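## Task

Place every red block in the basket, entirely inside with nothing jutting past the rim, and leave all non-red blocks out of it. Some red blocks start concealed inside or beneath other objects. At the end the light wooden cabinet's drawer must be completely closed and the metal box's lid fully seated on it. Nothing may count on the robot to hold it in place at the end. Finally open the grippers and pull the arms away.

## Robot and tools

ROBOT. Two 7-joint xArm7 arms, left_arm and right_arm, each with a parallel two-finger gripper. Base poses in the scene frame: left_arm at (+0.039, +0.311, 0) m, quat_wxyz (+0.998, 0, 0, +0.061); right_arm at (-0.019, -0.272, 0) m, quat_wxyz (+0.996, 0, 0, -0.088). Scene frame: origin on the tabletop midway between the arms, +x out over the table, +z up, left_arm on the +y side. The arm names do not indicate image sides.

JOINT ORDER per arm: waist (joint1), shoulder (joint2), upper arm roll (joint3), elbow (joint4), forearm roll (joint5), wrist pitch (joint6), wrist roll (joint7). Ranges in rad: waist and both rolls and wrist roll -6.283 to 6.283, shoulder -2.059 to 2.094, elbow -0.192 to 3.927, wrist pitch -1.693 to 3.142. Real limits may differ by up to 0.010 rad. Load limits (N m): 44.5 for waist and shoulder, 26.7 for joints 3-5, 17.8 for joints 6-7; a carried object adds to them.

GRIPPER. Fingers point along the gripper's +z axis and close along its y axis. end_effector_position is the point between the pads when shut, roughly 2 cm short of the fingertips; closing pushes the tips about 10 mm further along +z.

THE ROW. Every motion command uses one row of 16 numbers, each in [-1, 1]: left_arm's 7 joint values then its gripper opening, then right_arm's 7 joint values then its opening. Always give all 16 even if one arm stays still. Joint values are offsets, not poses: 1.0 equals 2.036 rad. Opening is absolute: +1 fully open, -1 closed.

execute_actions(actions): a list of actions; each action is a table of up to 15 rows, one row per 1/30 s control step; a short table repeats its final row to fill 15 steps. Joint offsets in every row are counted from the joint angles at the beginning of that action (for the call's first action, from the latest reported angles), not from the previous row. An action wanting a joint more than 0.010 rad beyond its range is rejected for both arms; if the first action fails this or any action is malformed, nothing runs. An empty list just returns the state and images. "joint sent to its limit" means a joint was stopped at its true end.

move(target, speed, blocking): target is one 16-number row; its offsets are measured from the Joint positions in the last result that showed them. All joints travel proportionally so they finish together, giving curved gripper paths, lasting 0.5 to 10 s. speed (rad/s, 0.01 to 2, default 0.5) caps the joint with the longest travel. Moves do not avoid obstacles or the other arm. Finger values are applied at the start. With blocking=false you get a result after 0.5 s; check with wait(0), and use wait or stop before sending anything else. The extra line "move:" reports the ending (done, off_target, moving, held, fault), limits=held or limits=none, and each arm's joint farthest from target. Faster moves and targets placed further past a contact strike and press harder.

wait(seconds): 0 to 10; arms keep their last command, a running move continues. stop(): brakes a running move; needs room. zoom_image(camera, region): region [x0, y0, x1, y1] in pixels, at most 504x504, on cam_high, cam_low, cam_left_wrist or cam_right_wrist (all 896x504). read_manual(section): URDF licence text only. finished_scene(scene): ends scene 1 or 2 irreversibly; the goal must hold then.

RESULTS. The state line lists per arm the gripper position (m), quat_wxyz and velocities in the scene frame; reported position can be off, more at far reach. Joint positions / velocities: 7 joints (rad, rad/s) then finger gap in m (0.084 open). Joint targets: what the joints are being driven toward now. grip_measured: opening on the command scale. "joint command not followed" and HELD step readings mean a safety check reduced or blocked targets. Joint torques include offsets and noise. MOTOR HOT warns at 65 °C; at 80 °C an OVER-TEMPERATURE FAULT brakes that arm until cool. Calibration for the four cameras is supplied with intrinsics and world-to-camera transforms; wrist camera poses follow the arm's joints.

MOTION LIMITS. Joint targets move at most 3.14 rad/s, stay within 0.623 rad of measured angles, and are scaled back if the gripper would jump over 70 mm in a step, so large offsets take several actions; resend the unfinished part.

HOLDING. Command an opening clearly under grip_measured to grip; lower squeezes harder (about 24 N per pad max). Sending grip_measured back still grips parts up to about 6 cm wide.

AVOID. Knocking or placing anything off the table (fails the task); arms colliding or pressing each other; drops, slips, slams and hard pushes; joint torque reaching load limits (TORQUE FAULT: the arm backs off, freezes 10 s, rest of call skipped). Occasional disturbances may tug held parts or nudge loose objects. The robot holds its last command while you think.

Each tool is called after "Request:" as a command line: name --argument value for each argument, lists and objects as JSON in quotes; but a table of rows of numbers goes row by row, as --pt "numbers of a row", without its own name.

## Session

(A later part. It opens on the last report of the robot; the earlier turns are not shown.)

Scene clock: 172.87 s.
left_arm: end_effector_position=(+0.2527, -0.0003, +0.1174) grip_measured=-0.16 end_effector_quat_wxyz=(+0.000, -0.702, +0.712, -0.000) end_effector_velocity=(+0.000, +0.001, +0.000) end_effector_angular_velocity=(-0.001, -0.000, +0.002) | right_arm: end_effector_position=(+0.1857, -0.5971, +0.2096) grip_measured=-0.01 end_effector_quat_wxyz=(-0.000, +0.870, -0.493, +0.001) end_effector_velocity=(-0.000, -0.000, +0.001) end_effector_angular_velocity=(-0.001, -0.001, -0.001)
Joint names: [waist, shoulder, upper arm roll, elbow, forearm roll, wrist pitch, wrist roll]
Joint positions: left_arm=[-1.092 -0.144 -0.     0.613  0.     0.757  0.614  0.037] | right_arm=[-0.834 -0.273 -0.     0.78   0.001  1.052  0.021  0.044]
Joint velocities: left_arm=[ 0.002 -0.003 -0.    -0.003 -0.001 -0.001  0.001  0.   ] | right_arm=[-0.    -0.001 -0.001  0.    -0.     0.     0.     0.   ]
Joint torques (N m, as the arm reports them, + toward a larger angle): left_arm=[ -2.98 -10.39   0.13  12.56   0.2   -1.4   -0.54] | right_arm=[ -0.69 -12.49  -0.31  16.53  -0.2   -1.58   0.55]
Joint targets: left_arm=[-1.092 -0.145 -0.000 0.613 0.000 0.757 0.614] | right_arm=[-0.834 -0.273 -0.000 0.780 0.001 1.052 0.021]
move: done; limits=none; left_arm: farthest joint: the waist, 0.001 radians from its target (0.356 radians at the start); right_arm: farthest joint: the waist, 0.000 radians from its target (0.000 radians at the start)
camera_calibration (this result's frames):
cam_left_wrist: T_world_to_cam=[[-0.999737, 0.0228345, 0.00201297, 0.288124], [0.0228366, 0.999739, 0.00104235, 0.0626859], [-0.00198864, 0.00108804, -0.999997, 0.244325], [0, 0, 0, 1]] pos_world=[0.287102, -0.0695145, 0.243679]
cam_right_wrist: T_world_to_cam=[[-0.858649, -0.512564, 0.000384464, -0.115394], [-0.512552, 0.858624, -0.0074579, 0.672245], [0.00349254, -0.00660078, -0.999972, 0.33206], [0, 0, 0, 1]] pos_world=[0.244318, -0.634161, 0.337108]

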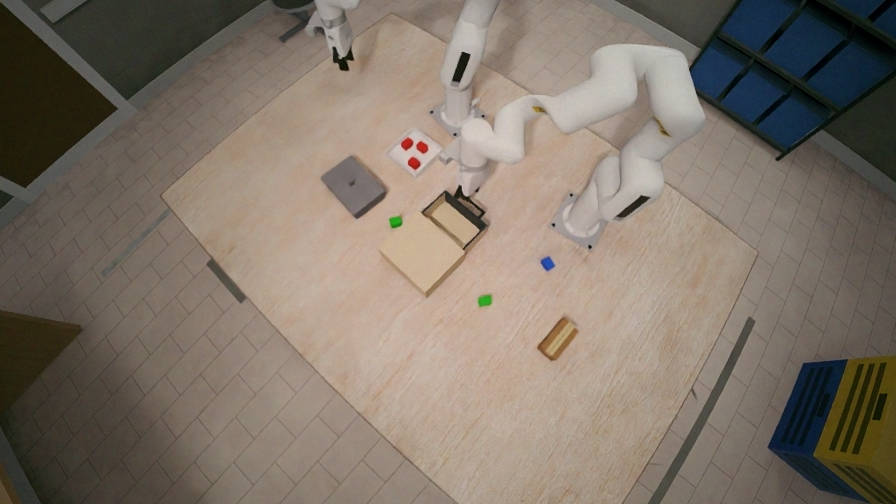

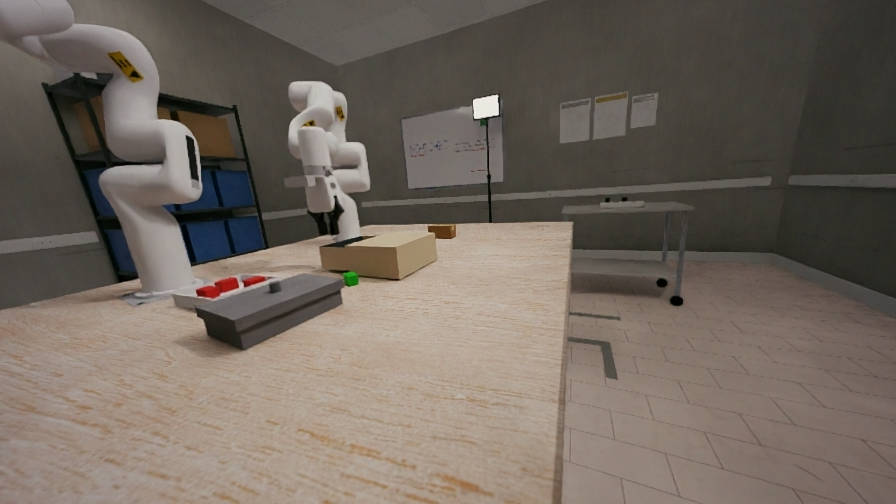

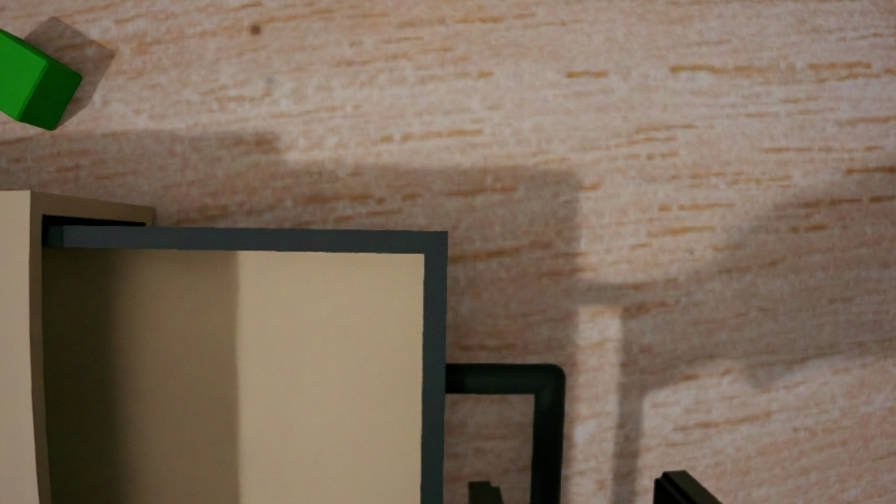

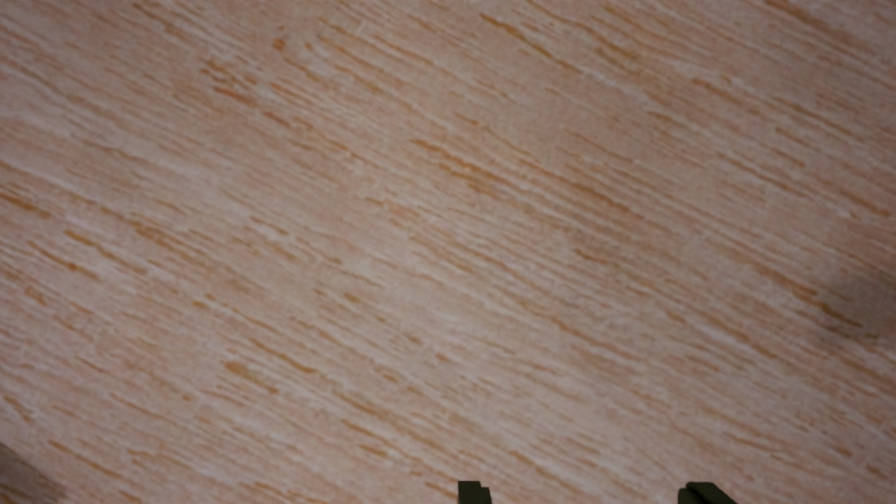

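Request:
move --target '[0,0.0575,0,-0.029,0,-0.0864,0,-0.4,0,0,0,0,0,0,0,0]' --speed 0.15

Request:
move --target '[0.108,0.1133,0,0.1464,0,0.033,0.108,-0.6,0,0,0,0,0,0,0,0]' --speed 0.1

Scene clock: 186.90 s.
left_arm: end_effector_position=(+0.2504, +0.0030, +0.0663) grip_measured=-0.42 end_effector_quat_wxyz=(+0.000, -0.702, +0.712, -0.000) end_effector_velocity=(-0.001, +0.001, -0.001) end_effector_angular_velocity=(+0.002, +0.002, +0.001) | right_arm: end_effector_position=(+0.1857, -0.5971, +0.2096) grip_measured=-0.01 end_effector_quat_wxyz=(-0.000, +0.870, -0.493, +0.001) end_effector_velocity=(+0.000, +0.000, -0.000) end_effector_angular_velocity=(+0.000, +0.001, +0.001)
Joint names: [waist, shoulder, upper arm roll, elbow, forearm roll, wrist pitch, wrist roll]
Joint positions: left_arm=[-1.092 -0.028 -0.     0.554  0.     0.581  0.614  0.026] | right_arm=[-0.834 -0.273 -0.     0.78   0.001  1.052  0.021  0.044]
Joint velocities: left_arm=[ 0.     0.002  0.    -0.001 -0.001 -0.001  0.    -0.   ] | right_arm=[-0.     0.     0.001 -0.001 -0.    -0.    -0.     0.   ]
Joint torques (N m, as the arm reports them, + toward a larger angle): left_arm=[ -2.55 -11.4    0.18  11.18   0.23  -1.48  -0.59] | right_arm=[ -0.67 -12.23  -0.38  16.62   0.1   -1.59   0.46]
Joint targets: left_arm=[-1.092 -0.027 -0.000 0.554 0.000 0.581 0.614] | right_arm=[-0.834 -0.273 -0.000 0.780 0.001 1.052 0.021]
move: done; limits=none; left_arm: farthest joint: the shoulder, 0.001 radians from its target (0.118 radians at the start); right_arm: farthest joint: the waist, 0.000 radians from its target (0.000 radians at the start)
camera_calibration (this result's frames):
cam_left_wrist: T_world_to_cam=[[-0.999737, 0.0228669, 0.00200707, 0.28585], [0.0228688, 0.999738, 0.00093703, 0.0594601], [-0.00198512, 0.000982683, -0.999998, 0.1932], [0, 0, 0, 1]] pos_world=[0.284799, -0.0661709, 0.192571]
cam_right_wrist: T_world_to_cam=[[-0.858649, -0.512564, 0.000384556, -0.115394], [-0.512553, 0.858623, -0.00745795, 0.672245], [0.00349249, -0.00660086, -0.999972, 0.33206], [0, 0, 0, 1]] pos_world=[0.244318, -0.634161, 0.337108]

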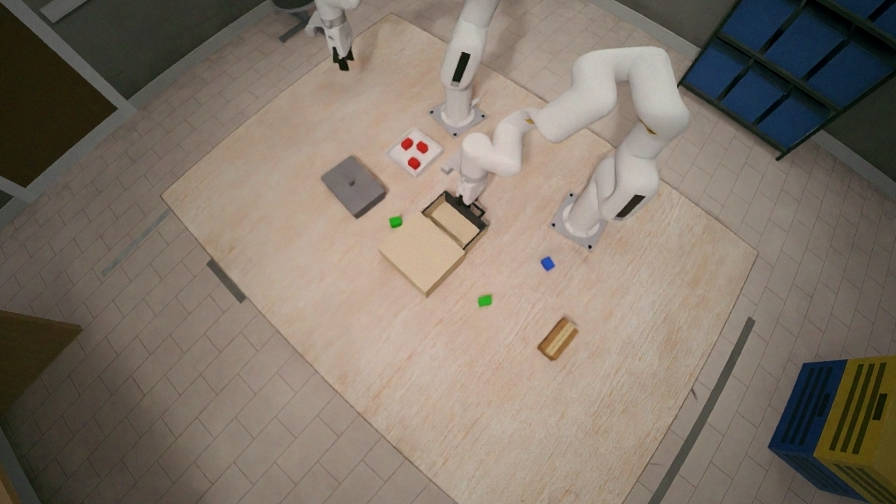

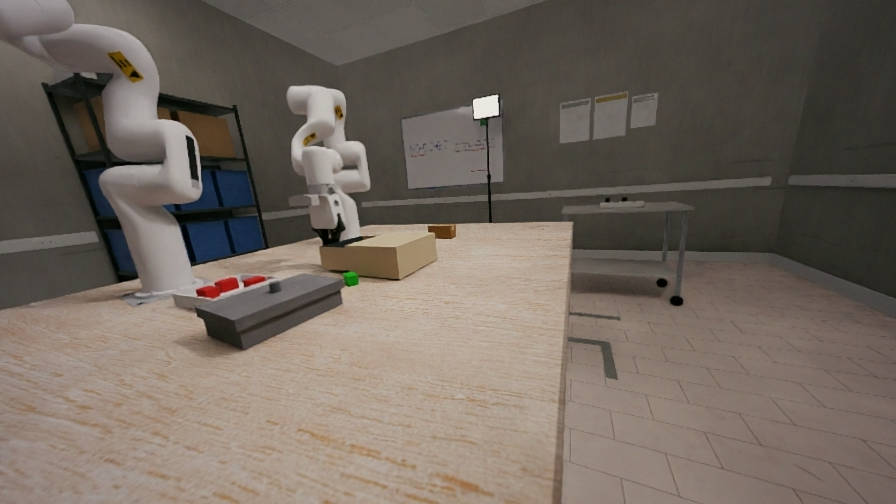

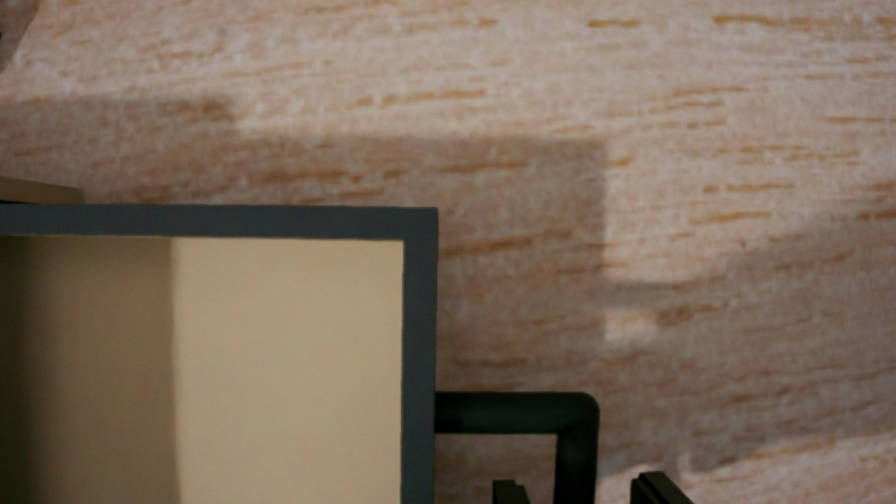

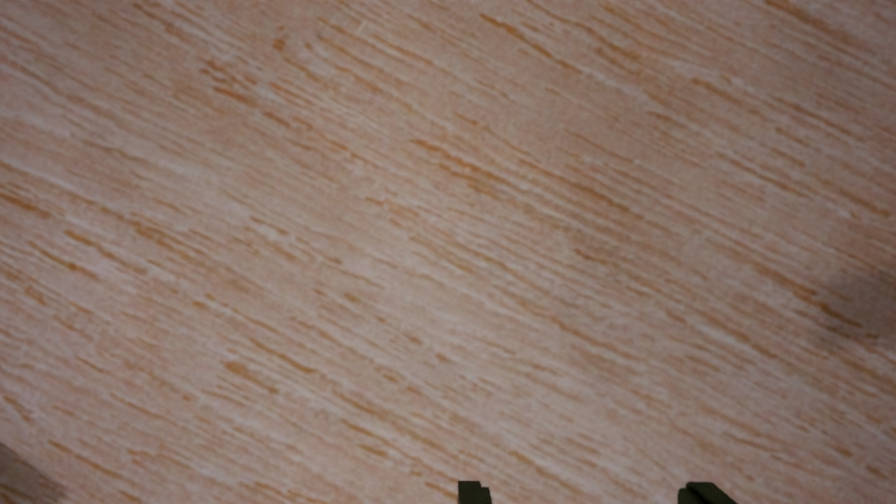

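Scene clock: 190.27 s.
left_arm: end_effector_position=(+0.3724, +0.0006, +0.0660) grip_measured=-0.62 end_effector_quat_wxyz=(+0.000, -0.702, +0.712, -0.000) end_effector_velocity=(+0.001, -0.000, +0.000) end_effector_angular_velocity=(-0.002, -0.001, +0.000) | right_arm: end_effector_position=(+0.1857, -0.5971, +0.2096) grip_measured=-0.01 end_effector_quat_wxyz=(-0.000, +0.870, -0.493, +0.001) end_effector_velocity=(-0.001, -0.000, +0.001) end_effector_angular_velocity=(-0.001, -0.001, -0.001)
Joint names: [waist, shoulder, upper arm roll, elbow, forearm roll, wrist pitch, wrist roll]
Joint positions: left_arm=[-0.873  0.203 -0.     0.852  0.     0.648  0.834  0.017] | right_arm=[-0.834 -0.273 -0.     0.78   0.001  1.052  0.021  0.044]
Joint velocities: left_arm=[ 0.001  0.001  0.001  0.003 -0.    -0.001  0.002 -0.   ] | right_arm=[ 0.    -0.002 -0.003 -0.    -0.     0.001 -0.001  0.   ]
Joint torques (N m, as the arm reports them, + toward a larger angle): left_arm=[ -1.64 -15.11   0.84  11.94   0.11  -1.62  -0.7 ] | right_arm=[ -0.9  -12.4   -0.37  16.76   0.04  -1.52   0.33]
Joint targets: left_arm=[-0.872 0.203 -0.000 0.852 0.000 0.648 0.834] | right_arm=[-0.834 -0.273 -0.000 0.780 0.001 1.052 0.021]
move: done; limits=none; left_arm: farthest joint: the waist, 0.000 radians from its target (0.220 radians at the start); right_arm: farthest joint: the waist, 0.000 radians from its target (0.000 radians at the start)
camera_calibration (this result's frames):
cam_left_wrist: T_world_to_cam=[[-0.999734, 0.0229775, 0.00188405, 0.407792], [0.0229793, 0.999735, 0.000962861, 0.0590819], [-0.00186142, 0.0010059, -0.999998, 0.19305], [0, 0, 0, 1]] pos_world=[0.406686, -0.0686305, 0.192225]
cam_right_wrist: T_world_to_cam=[[-0.858649, -0.512564, 0.000384517, -0.115394], [-0.512552, 0.858624, -0.00745795, 0.672245], [0.00349252, -0.00660084, -0.999972, 0.33206], [0, 0, 0, 1]] pos_world=[0.244318, -0.634161, 0.337108]

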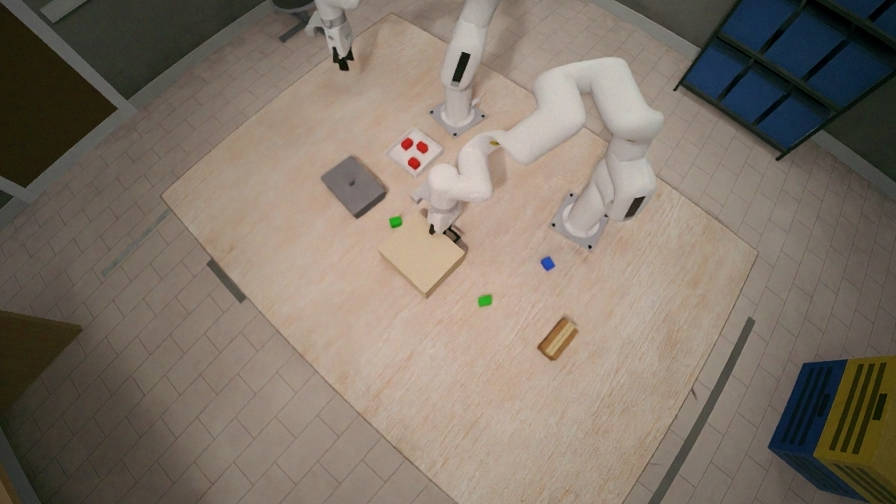

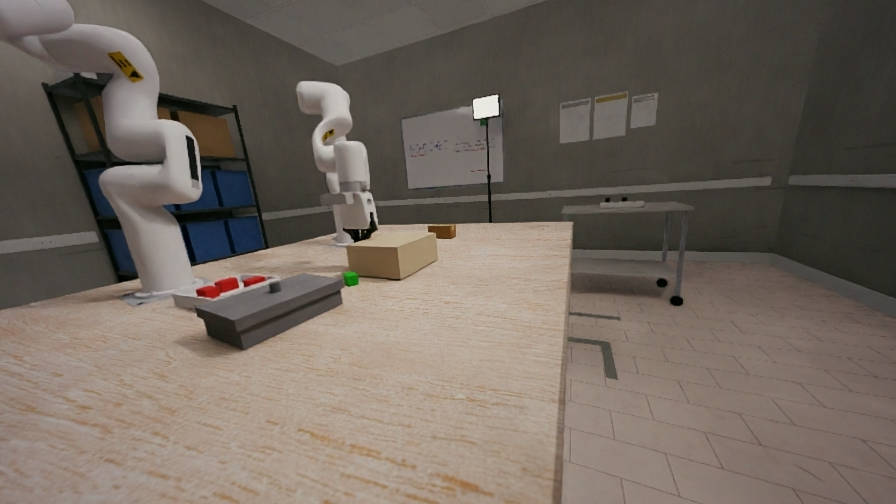

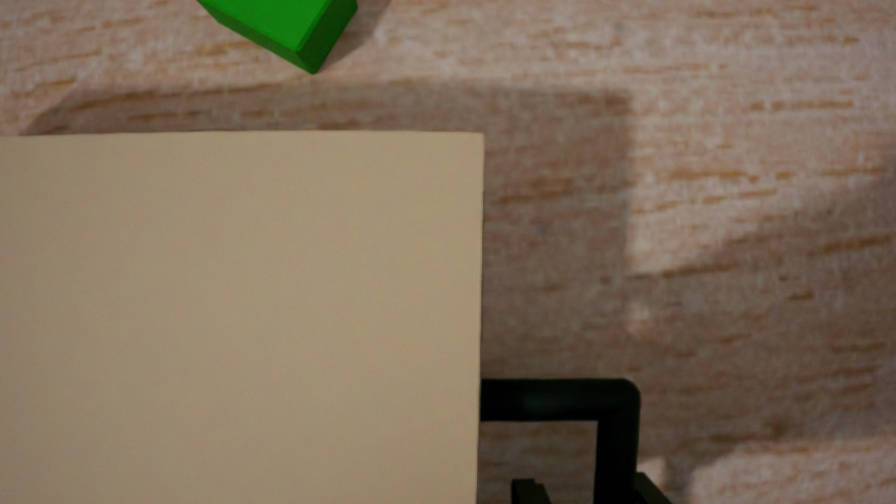

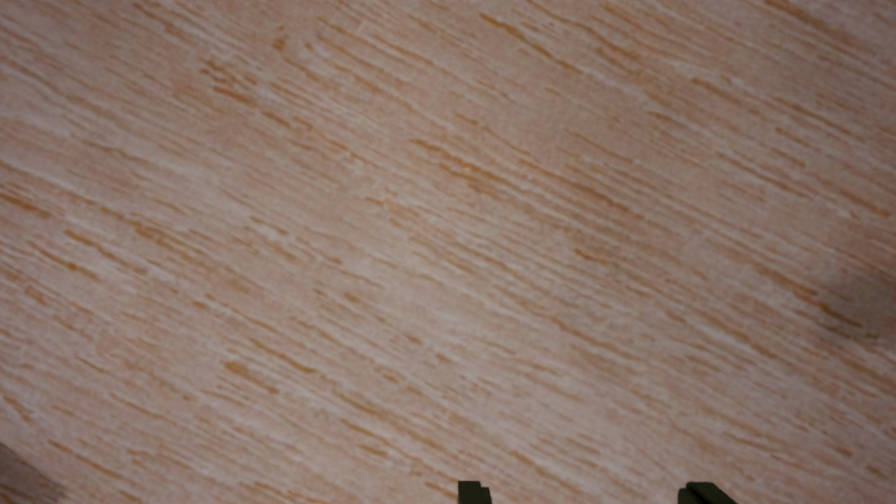

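About flush; close fingers a bit to nudge it further.

Request:
move --target '[0,0,0,0,0,0,0,-0.75,0,0,0,0,0,0,0,0]'

Request:
move --target '[0,0,0,0,0,0,0,-0.5,0,0,0,0,0,0,0,0]'

Request:
move --target '[0,-0.13,0,0.04,0,0.17,0,-0.5,0,0,0,0,0,0,0,0]' --speed 0.3

Scene clock: 194.00 s.
left_arm: end_effector_position=(+0.3726, +0.0007, +0.0660) grip_measured=-0.77 end_effector_quat_wxyz=(+0.000, -0.702, +0.712, -0.000) end_effector_velocity=(-0.000, -0.000, +0.000) end_effector_angular_velocity=(+0.000, +0.000, -0.001) | right_arm: end_effector_position=(+0.1857, -0.5971, +0.2096) grip_measured=-0.01 end_effector_quat_wxyz=(-0.000, +0.870, -0.493, +0.001) end_effector_velocity=(-0.001, -0.000, -0.000) end_effector_angular_velocity=(+0.001, -0.000, -0.002)
Joint names: [waist, shoulder, upper arm roll, elbow, forearm roll, wrist pitch, wrist roll]
Joint positions: left_arm=[-0.872  0.203  0.     0.852  0.     0.648  0.834  0.01 ] | right_arm=[-0.834 -0.273 -0.     0.78   0.001  1.052  0.021  0.044]
Joint velocities: left_arm=[ 0.    -0.    -0.001 -0.     0.     0.    -0.    -0.   ] | right_arm=[-0.     0.    -0.003 -0.001 -0.    -0.001 -0.001  0.   ]
Joint torques (N m, as the arm reports them, + toward a larger angle): left_arm=[ -1.76 -15.42   1.03  12.32   0.49  -1.74  -0.55] | right_arm=[ -0.62 -12.48  -0.29  16.55  -0.06  -1.5    0.48]
Joint targets: left_arm=[-0.873 0.203 -0.000 0.852 0.000 0.648 0.834] | right_arm=[-0.834 -0.273 -0.000 0.780 0.001 1.052 0.021]
move: done; limits=none; left_arm: farthest joint: the waist, 0.001 radians from its target (0.001 radians at the start); right_arm: farthest joint: the waist, 0.000 radians from its target (0.000 radians at the start)
camera_calibration (this result's frames):
cam_left_wrist: T_world_to_cam=[[-0.999747, 0.0224563, 0.00161522, 0.408078], [0.0224577, 0.999747, 0.00087361, 0.0591508], [-0.00159519, 0.000909663, -0.999998, 0.19295], [0, 0, 0, 1]] pos_world=[0.406954, -0.0684753, 0.192239]
cam_right_wrist: T_world_to_cam=[[-0.858649, -0.512564, 0.000384471, -0.115394], [-0.512552, 0.858624, -0.00745782, 0.672245], [0.0034925, -0.00660071, -0.999972, 0.33206], [0, 0, 0, 1]] pos_world=[0.244318, -0.634161, 0.337108]

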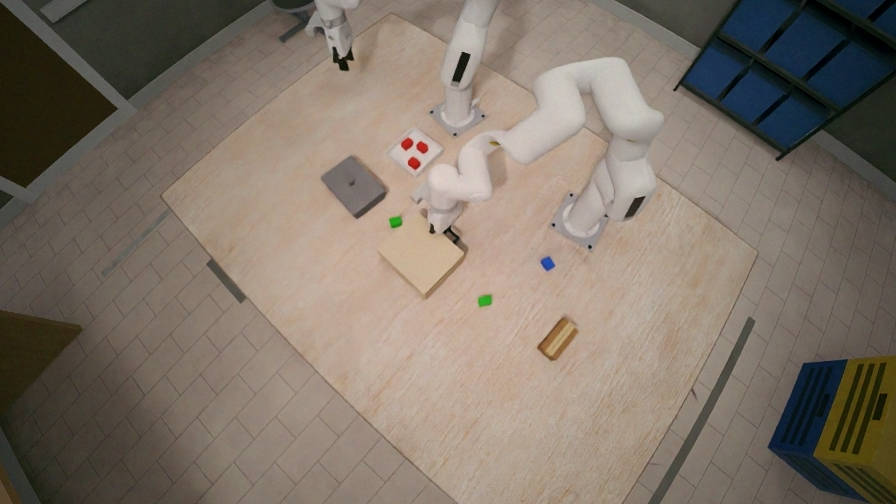

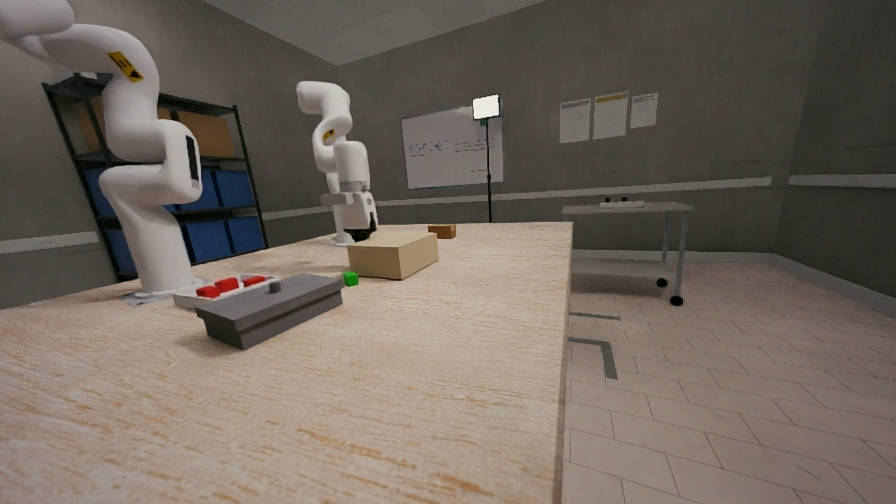

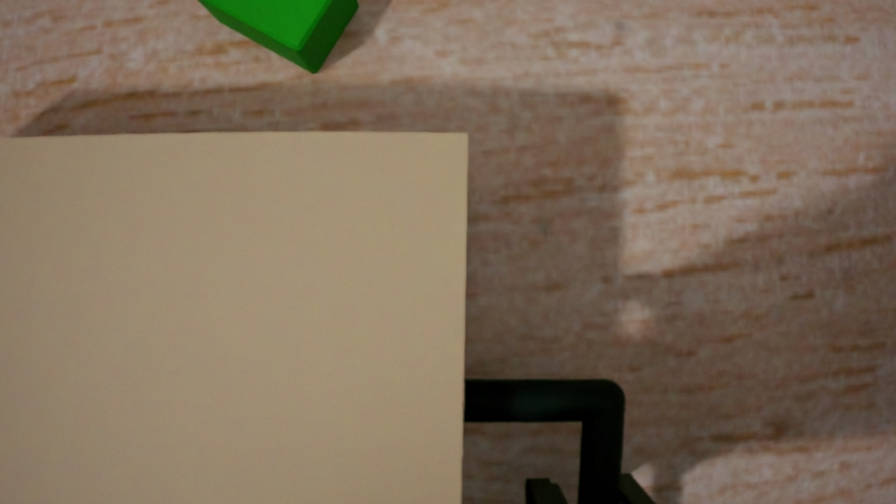

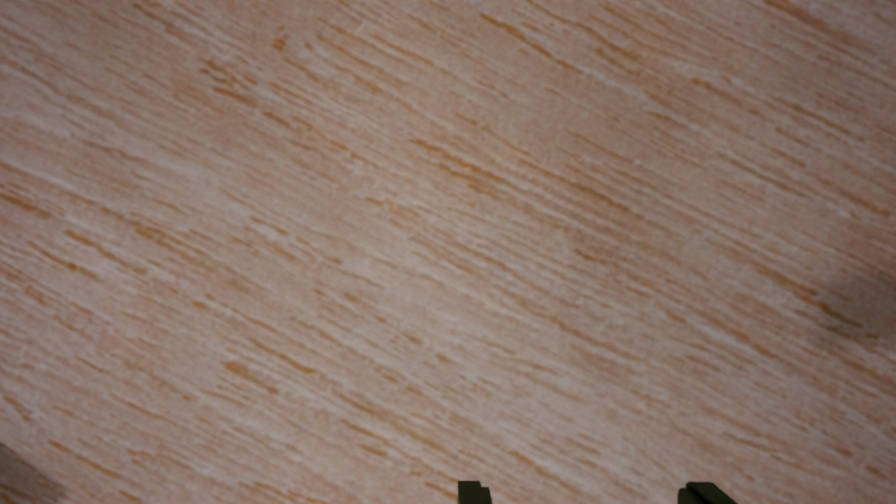

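Scene clock: 194.50 s.
left_arm: end_effector_position=(+0.3727, +0.0007, +0.0660) grip_measured=-0.52 end_effector_quat_wxyz=(+0.000, -0.702, +0.712, -0.001) end_effector_velocity=(-0.001, -0.000, -0.000) end_effector_angular_velocity=(+0.000, +0.001, +0.000) | right_arm: end_effector_position=(+0.1857, -0.5971, +0.2096) grip_measured=-0.01 end_effector_quat_wxyz=(-0.000, +0.870, -0.493, +0.001) end_effector_velocity=(-0.000, -0.000, -0.000) end_effector_angular_velocity=(+0.001, +0.001, -0.003)
Joint names: [waist, shoulder, upper arm roll, elbow, forearm roll, wrist pitch, wrist roll]
Joint positions: left_arm=[-0.872  0.203  0.     0.852  0.     0.648  0.834  0.021] | right_arm=[-0.834 -0.273 -0.     0.78   0.001  1.052  0.021  0.044]
Joint velocities: left_arm=[-0.001  0.001 -0.    -0.    -0.001 -0.    -0.     0.   ] | right_arm=[-0.     0.001 -0.001 -0.    -0.     0.001  0.001  0.   ]
Joint torques (N m, as the arm reports them, + toward a larger angle): left_arm=[ -2.36 -15.14  -0.02  11.79   0.31  -1.58  -0.57] | right_arm=[ -1.   -12.57  -0.2   16.68  -0.28  -1.56   0.39]
Joint targets: left_arm=[-0.872 0.203 0.000 0.852 0.000 0.648 0.834] | right_arm=[-0.834 -0.273 -0.000 0.780 0.001 1.052 0.021]
move: done; limits=none; left_arm: farthest joint: the waist, 0.000 radians from its target (0.000 radians at the start); right_arm: farthest joint: the waist, 0.000 radians from its target (0.000 radians at the start)
camera_calibration (this result's frames):
cam_left_wrist: T_world_to_cam=[[-0.999751, 0.022279, 0.00150677, 0.408178], [0.0222803, 0.999751, 0.000819993, 0.0591797], [-0.00148812, 0.00085336, -0.999999, 0.192938], [0, 0, 0, 1]] pos_world=[0.407045, -0.0684235, 0.192274]
cam_right_wrist: T_world_to_cam=[[-0.858649, -0.512564, 0.00038454, -0.115394], [-0.512552, 0.858624, -0.0074579, 0.672245], [0.00349248, -0.00660081, -0.999972, 0.33206], [0, 0, 0, 1]] pos_world=[0.244318, -0.634161, 0.337108]

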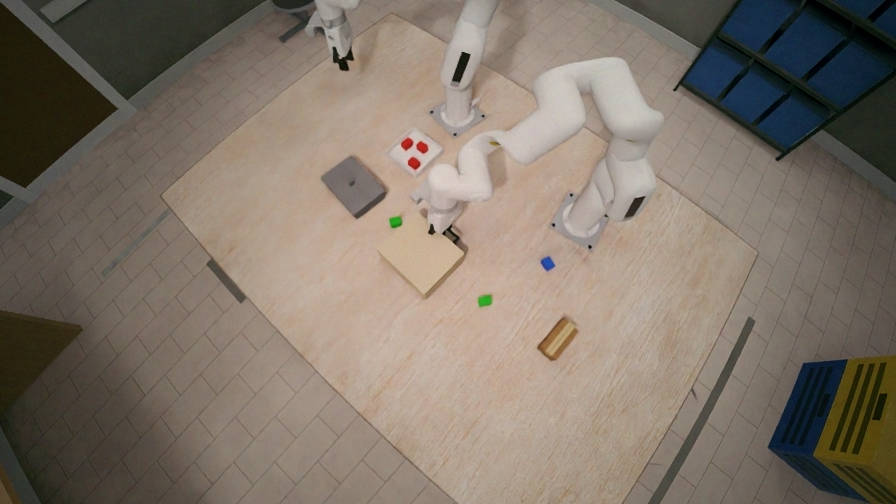

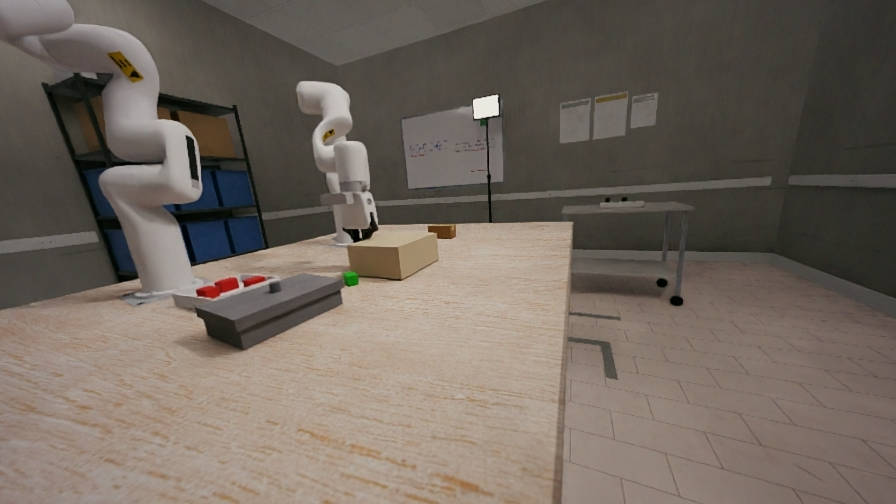

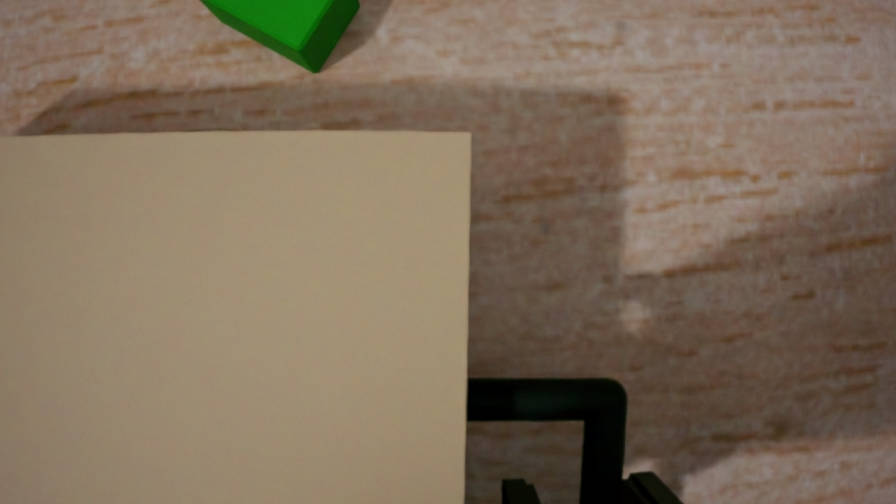

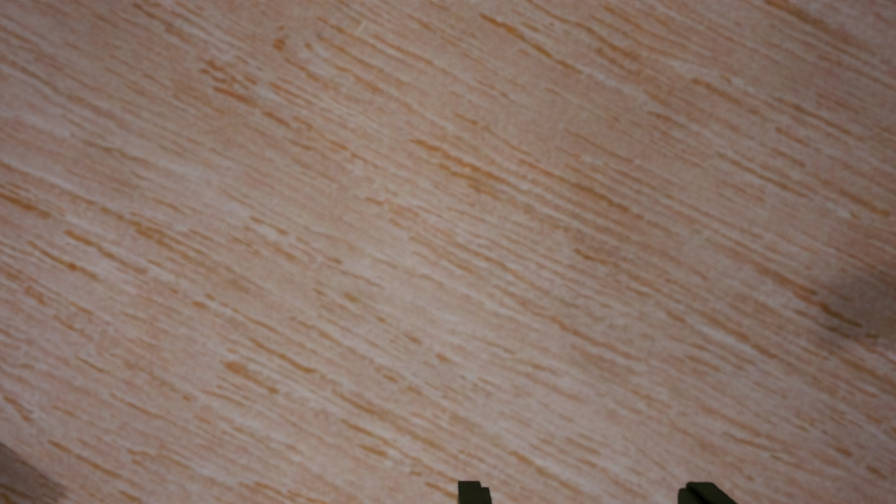

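Scene clock: 196.17 s.
left_arm: end_effector_position=(+0.3614, +0.0113, +0.1895) grip_measured=-0.52 end_effector_quat_wxyz=(+0.000, -0.702, +0.712, -0.000) end_effector_velocity=(+0.000, -0.001, +0.002) end_effector_angular_velocity=(-0.002, -0.003, -0.001) | right_arm: end_effector_position=(+0.1857, -0.5971, +0.2096) grip_measured=-0.01 end_effector_quat_wxyz=(-0.000, +0.870, -0.493, +0.001) end_effector_velocity=(+0.000, +0.000, -0.000) end_effector_angular_velocity=(+0.000, +0.001, +0.001)
Joint names: [waist, shoulder, upper arm roll, elbow, forearm roll, wrist pitch, wrist roll]
Joint positions: left_arm=[-0.872 -0.061  0.     0.933  0.     0.994  0.834  0.021] | right_arm=[-0.834 -0.273 -0.     0.78   0.001  1.052  0.021  0.044]
Joint velocities: left_arm=[-0.    -0.003 -0.     0.002  0.001  0.002 -0.     0.   ] | right_arm=[ 0.     0.002  0.001  0.    -0.    -0.001 -0.    -0.   ]
Joint torques (N m, as the arm reports them, + toward a larger angle): left_arm=[ -2.53 -12.66   0.06  13.74   0.38  -1.52  -0.61] | right_arm=[ -0.93 -12.48  -0.26  16.7   -0.09  -1.44   0.43]
Joint targets: left_arm=[-0.872 -0.062 0.000 0.934 0.000 0.994 0.834] | right_arm=[-0.834 -0.273 -0.000 0.780 0.001 1.052 0.021]
move: done; limits=none; left_arm: farthest joint: the shoulder, 0.001 radians from its target (0.265 radians at the start); right_arm: farthest joint: the waist, 0.000 radians from its target (0.000 radians at the start)
camera_calibration (this result's frames):
cam_left_wrist: T_world_to_cam=[[-0.999752, 0.0221823, 0.00191228, 0.396353], [0.0221847, 0.999753, 0.00122313, 0.0487074], [-0.00188467, 0.00126525, -0.999997, 0.316582], [0, 0, 0, 1]] pos_world=[0.39577, -0.0578879, 0.315764]
cam_right_wrist: T_world_to_cam=[[-0.858649, -0.512564, 0.00038449, -0.115394], [-0.512552, 0.858624, -0.00745792, 0.672246], [0.00349253, -0.00660081, -0.999972, 0.33206], [0, 0, 0, 1]] pos_world=[0.244318, -0.634161, 0.337108]

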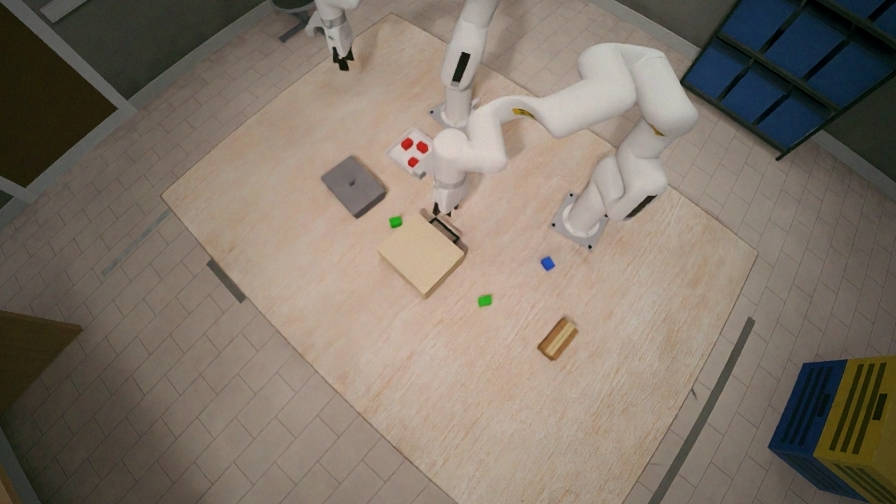

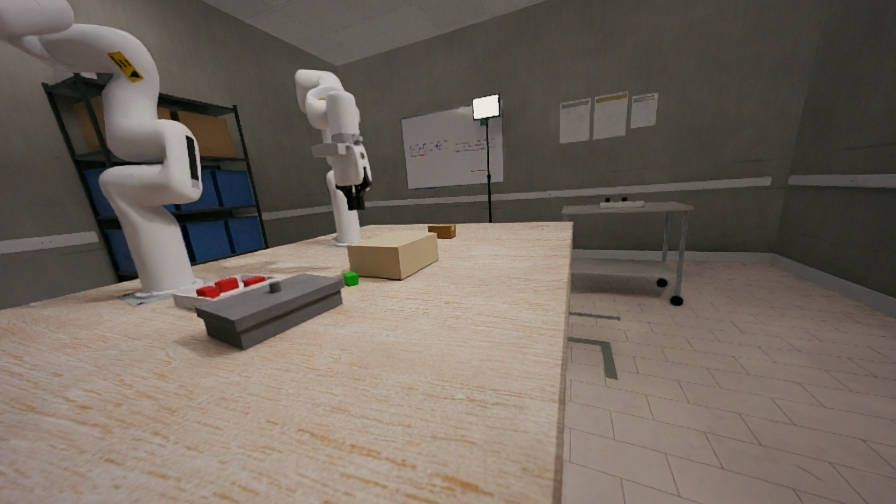

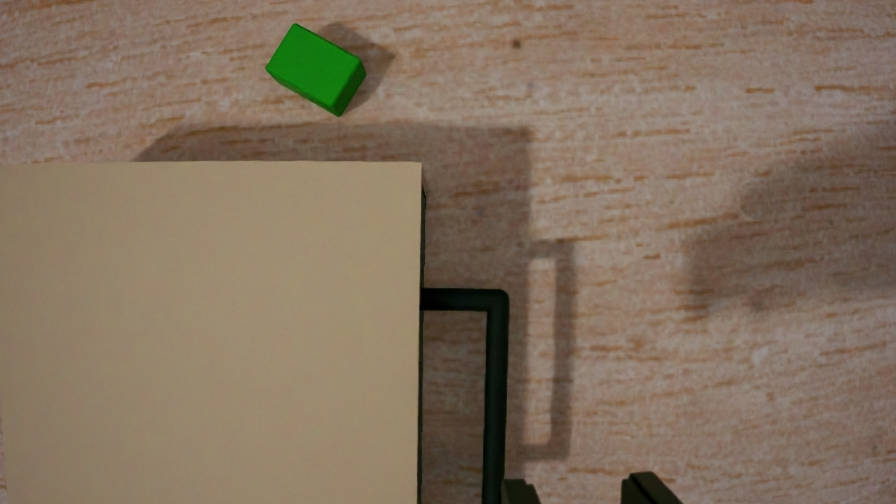

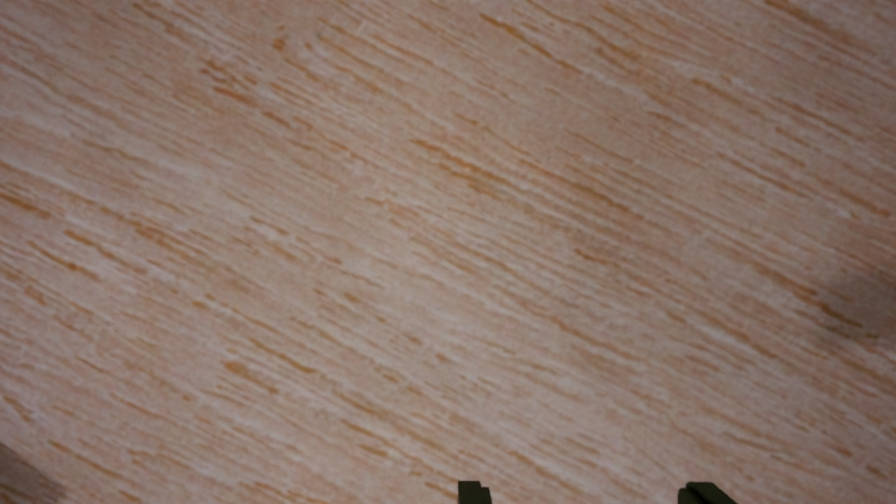

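Request:
finished_scene --scene 1

The scene is finished: the task was done.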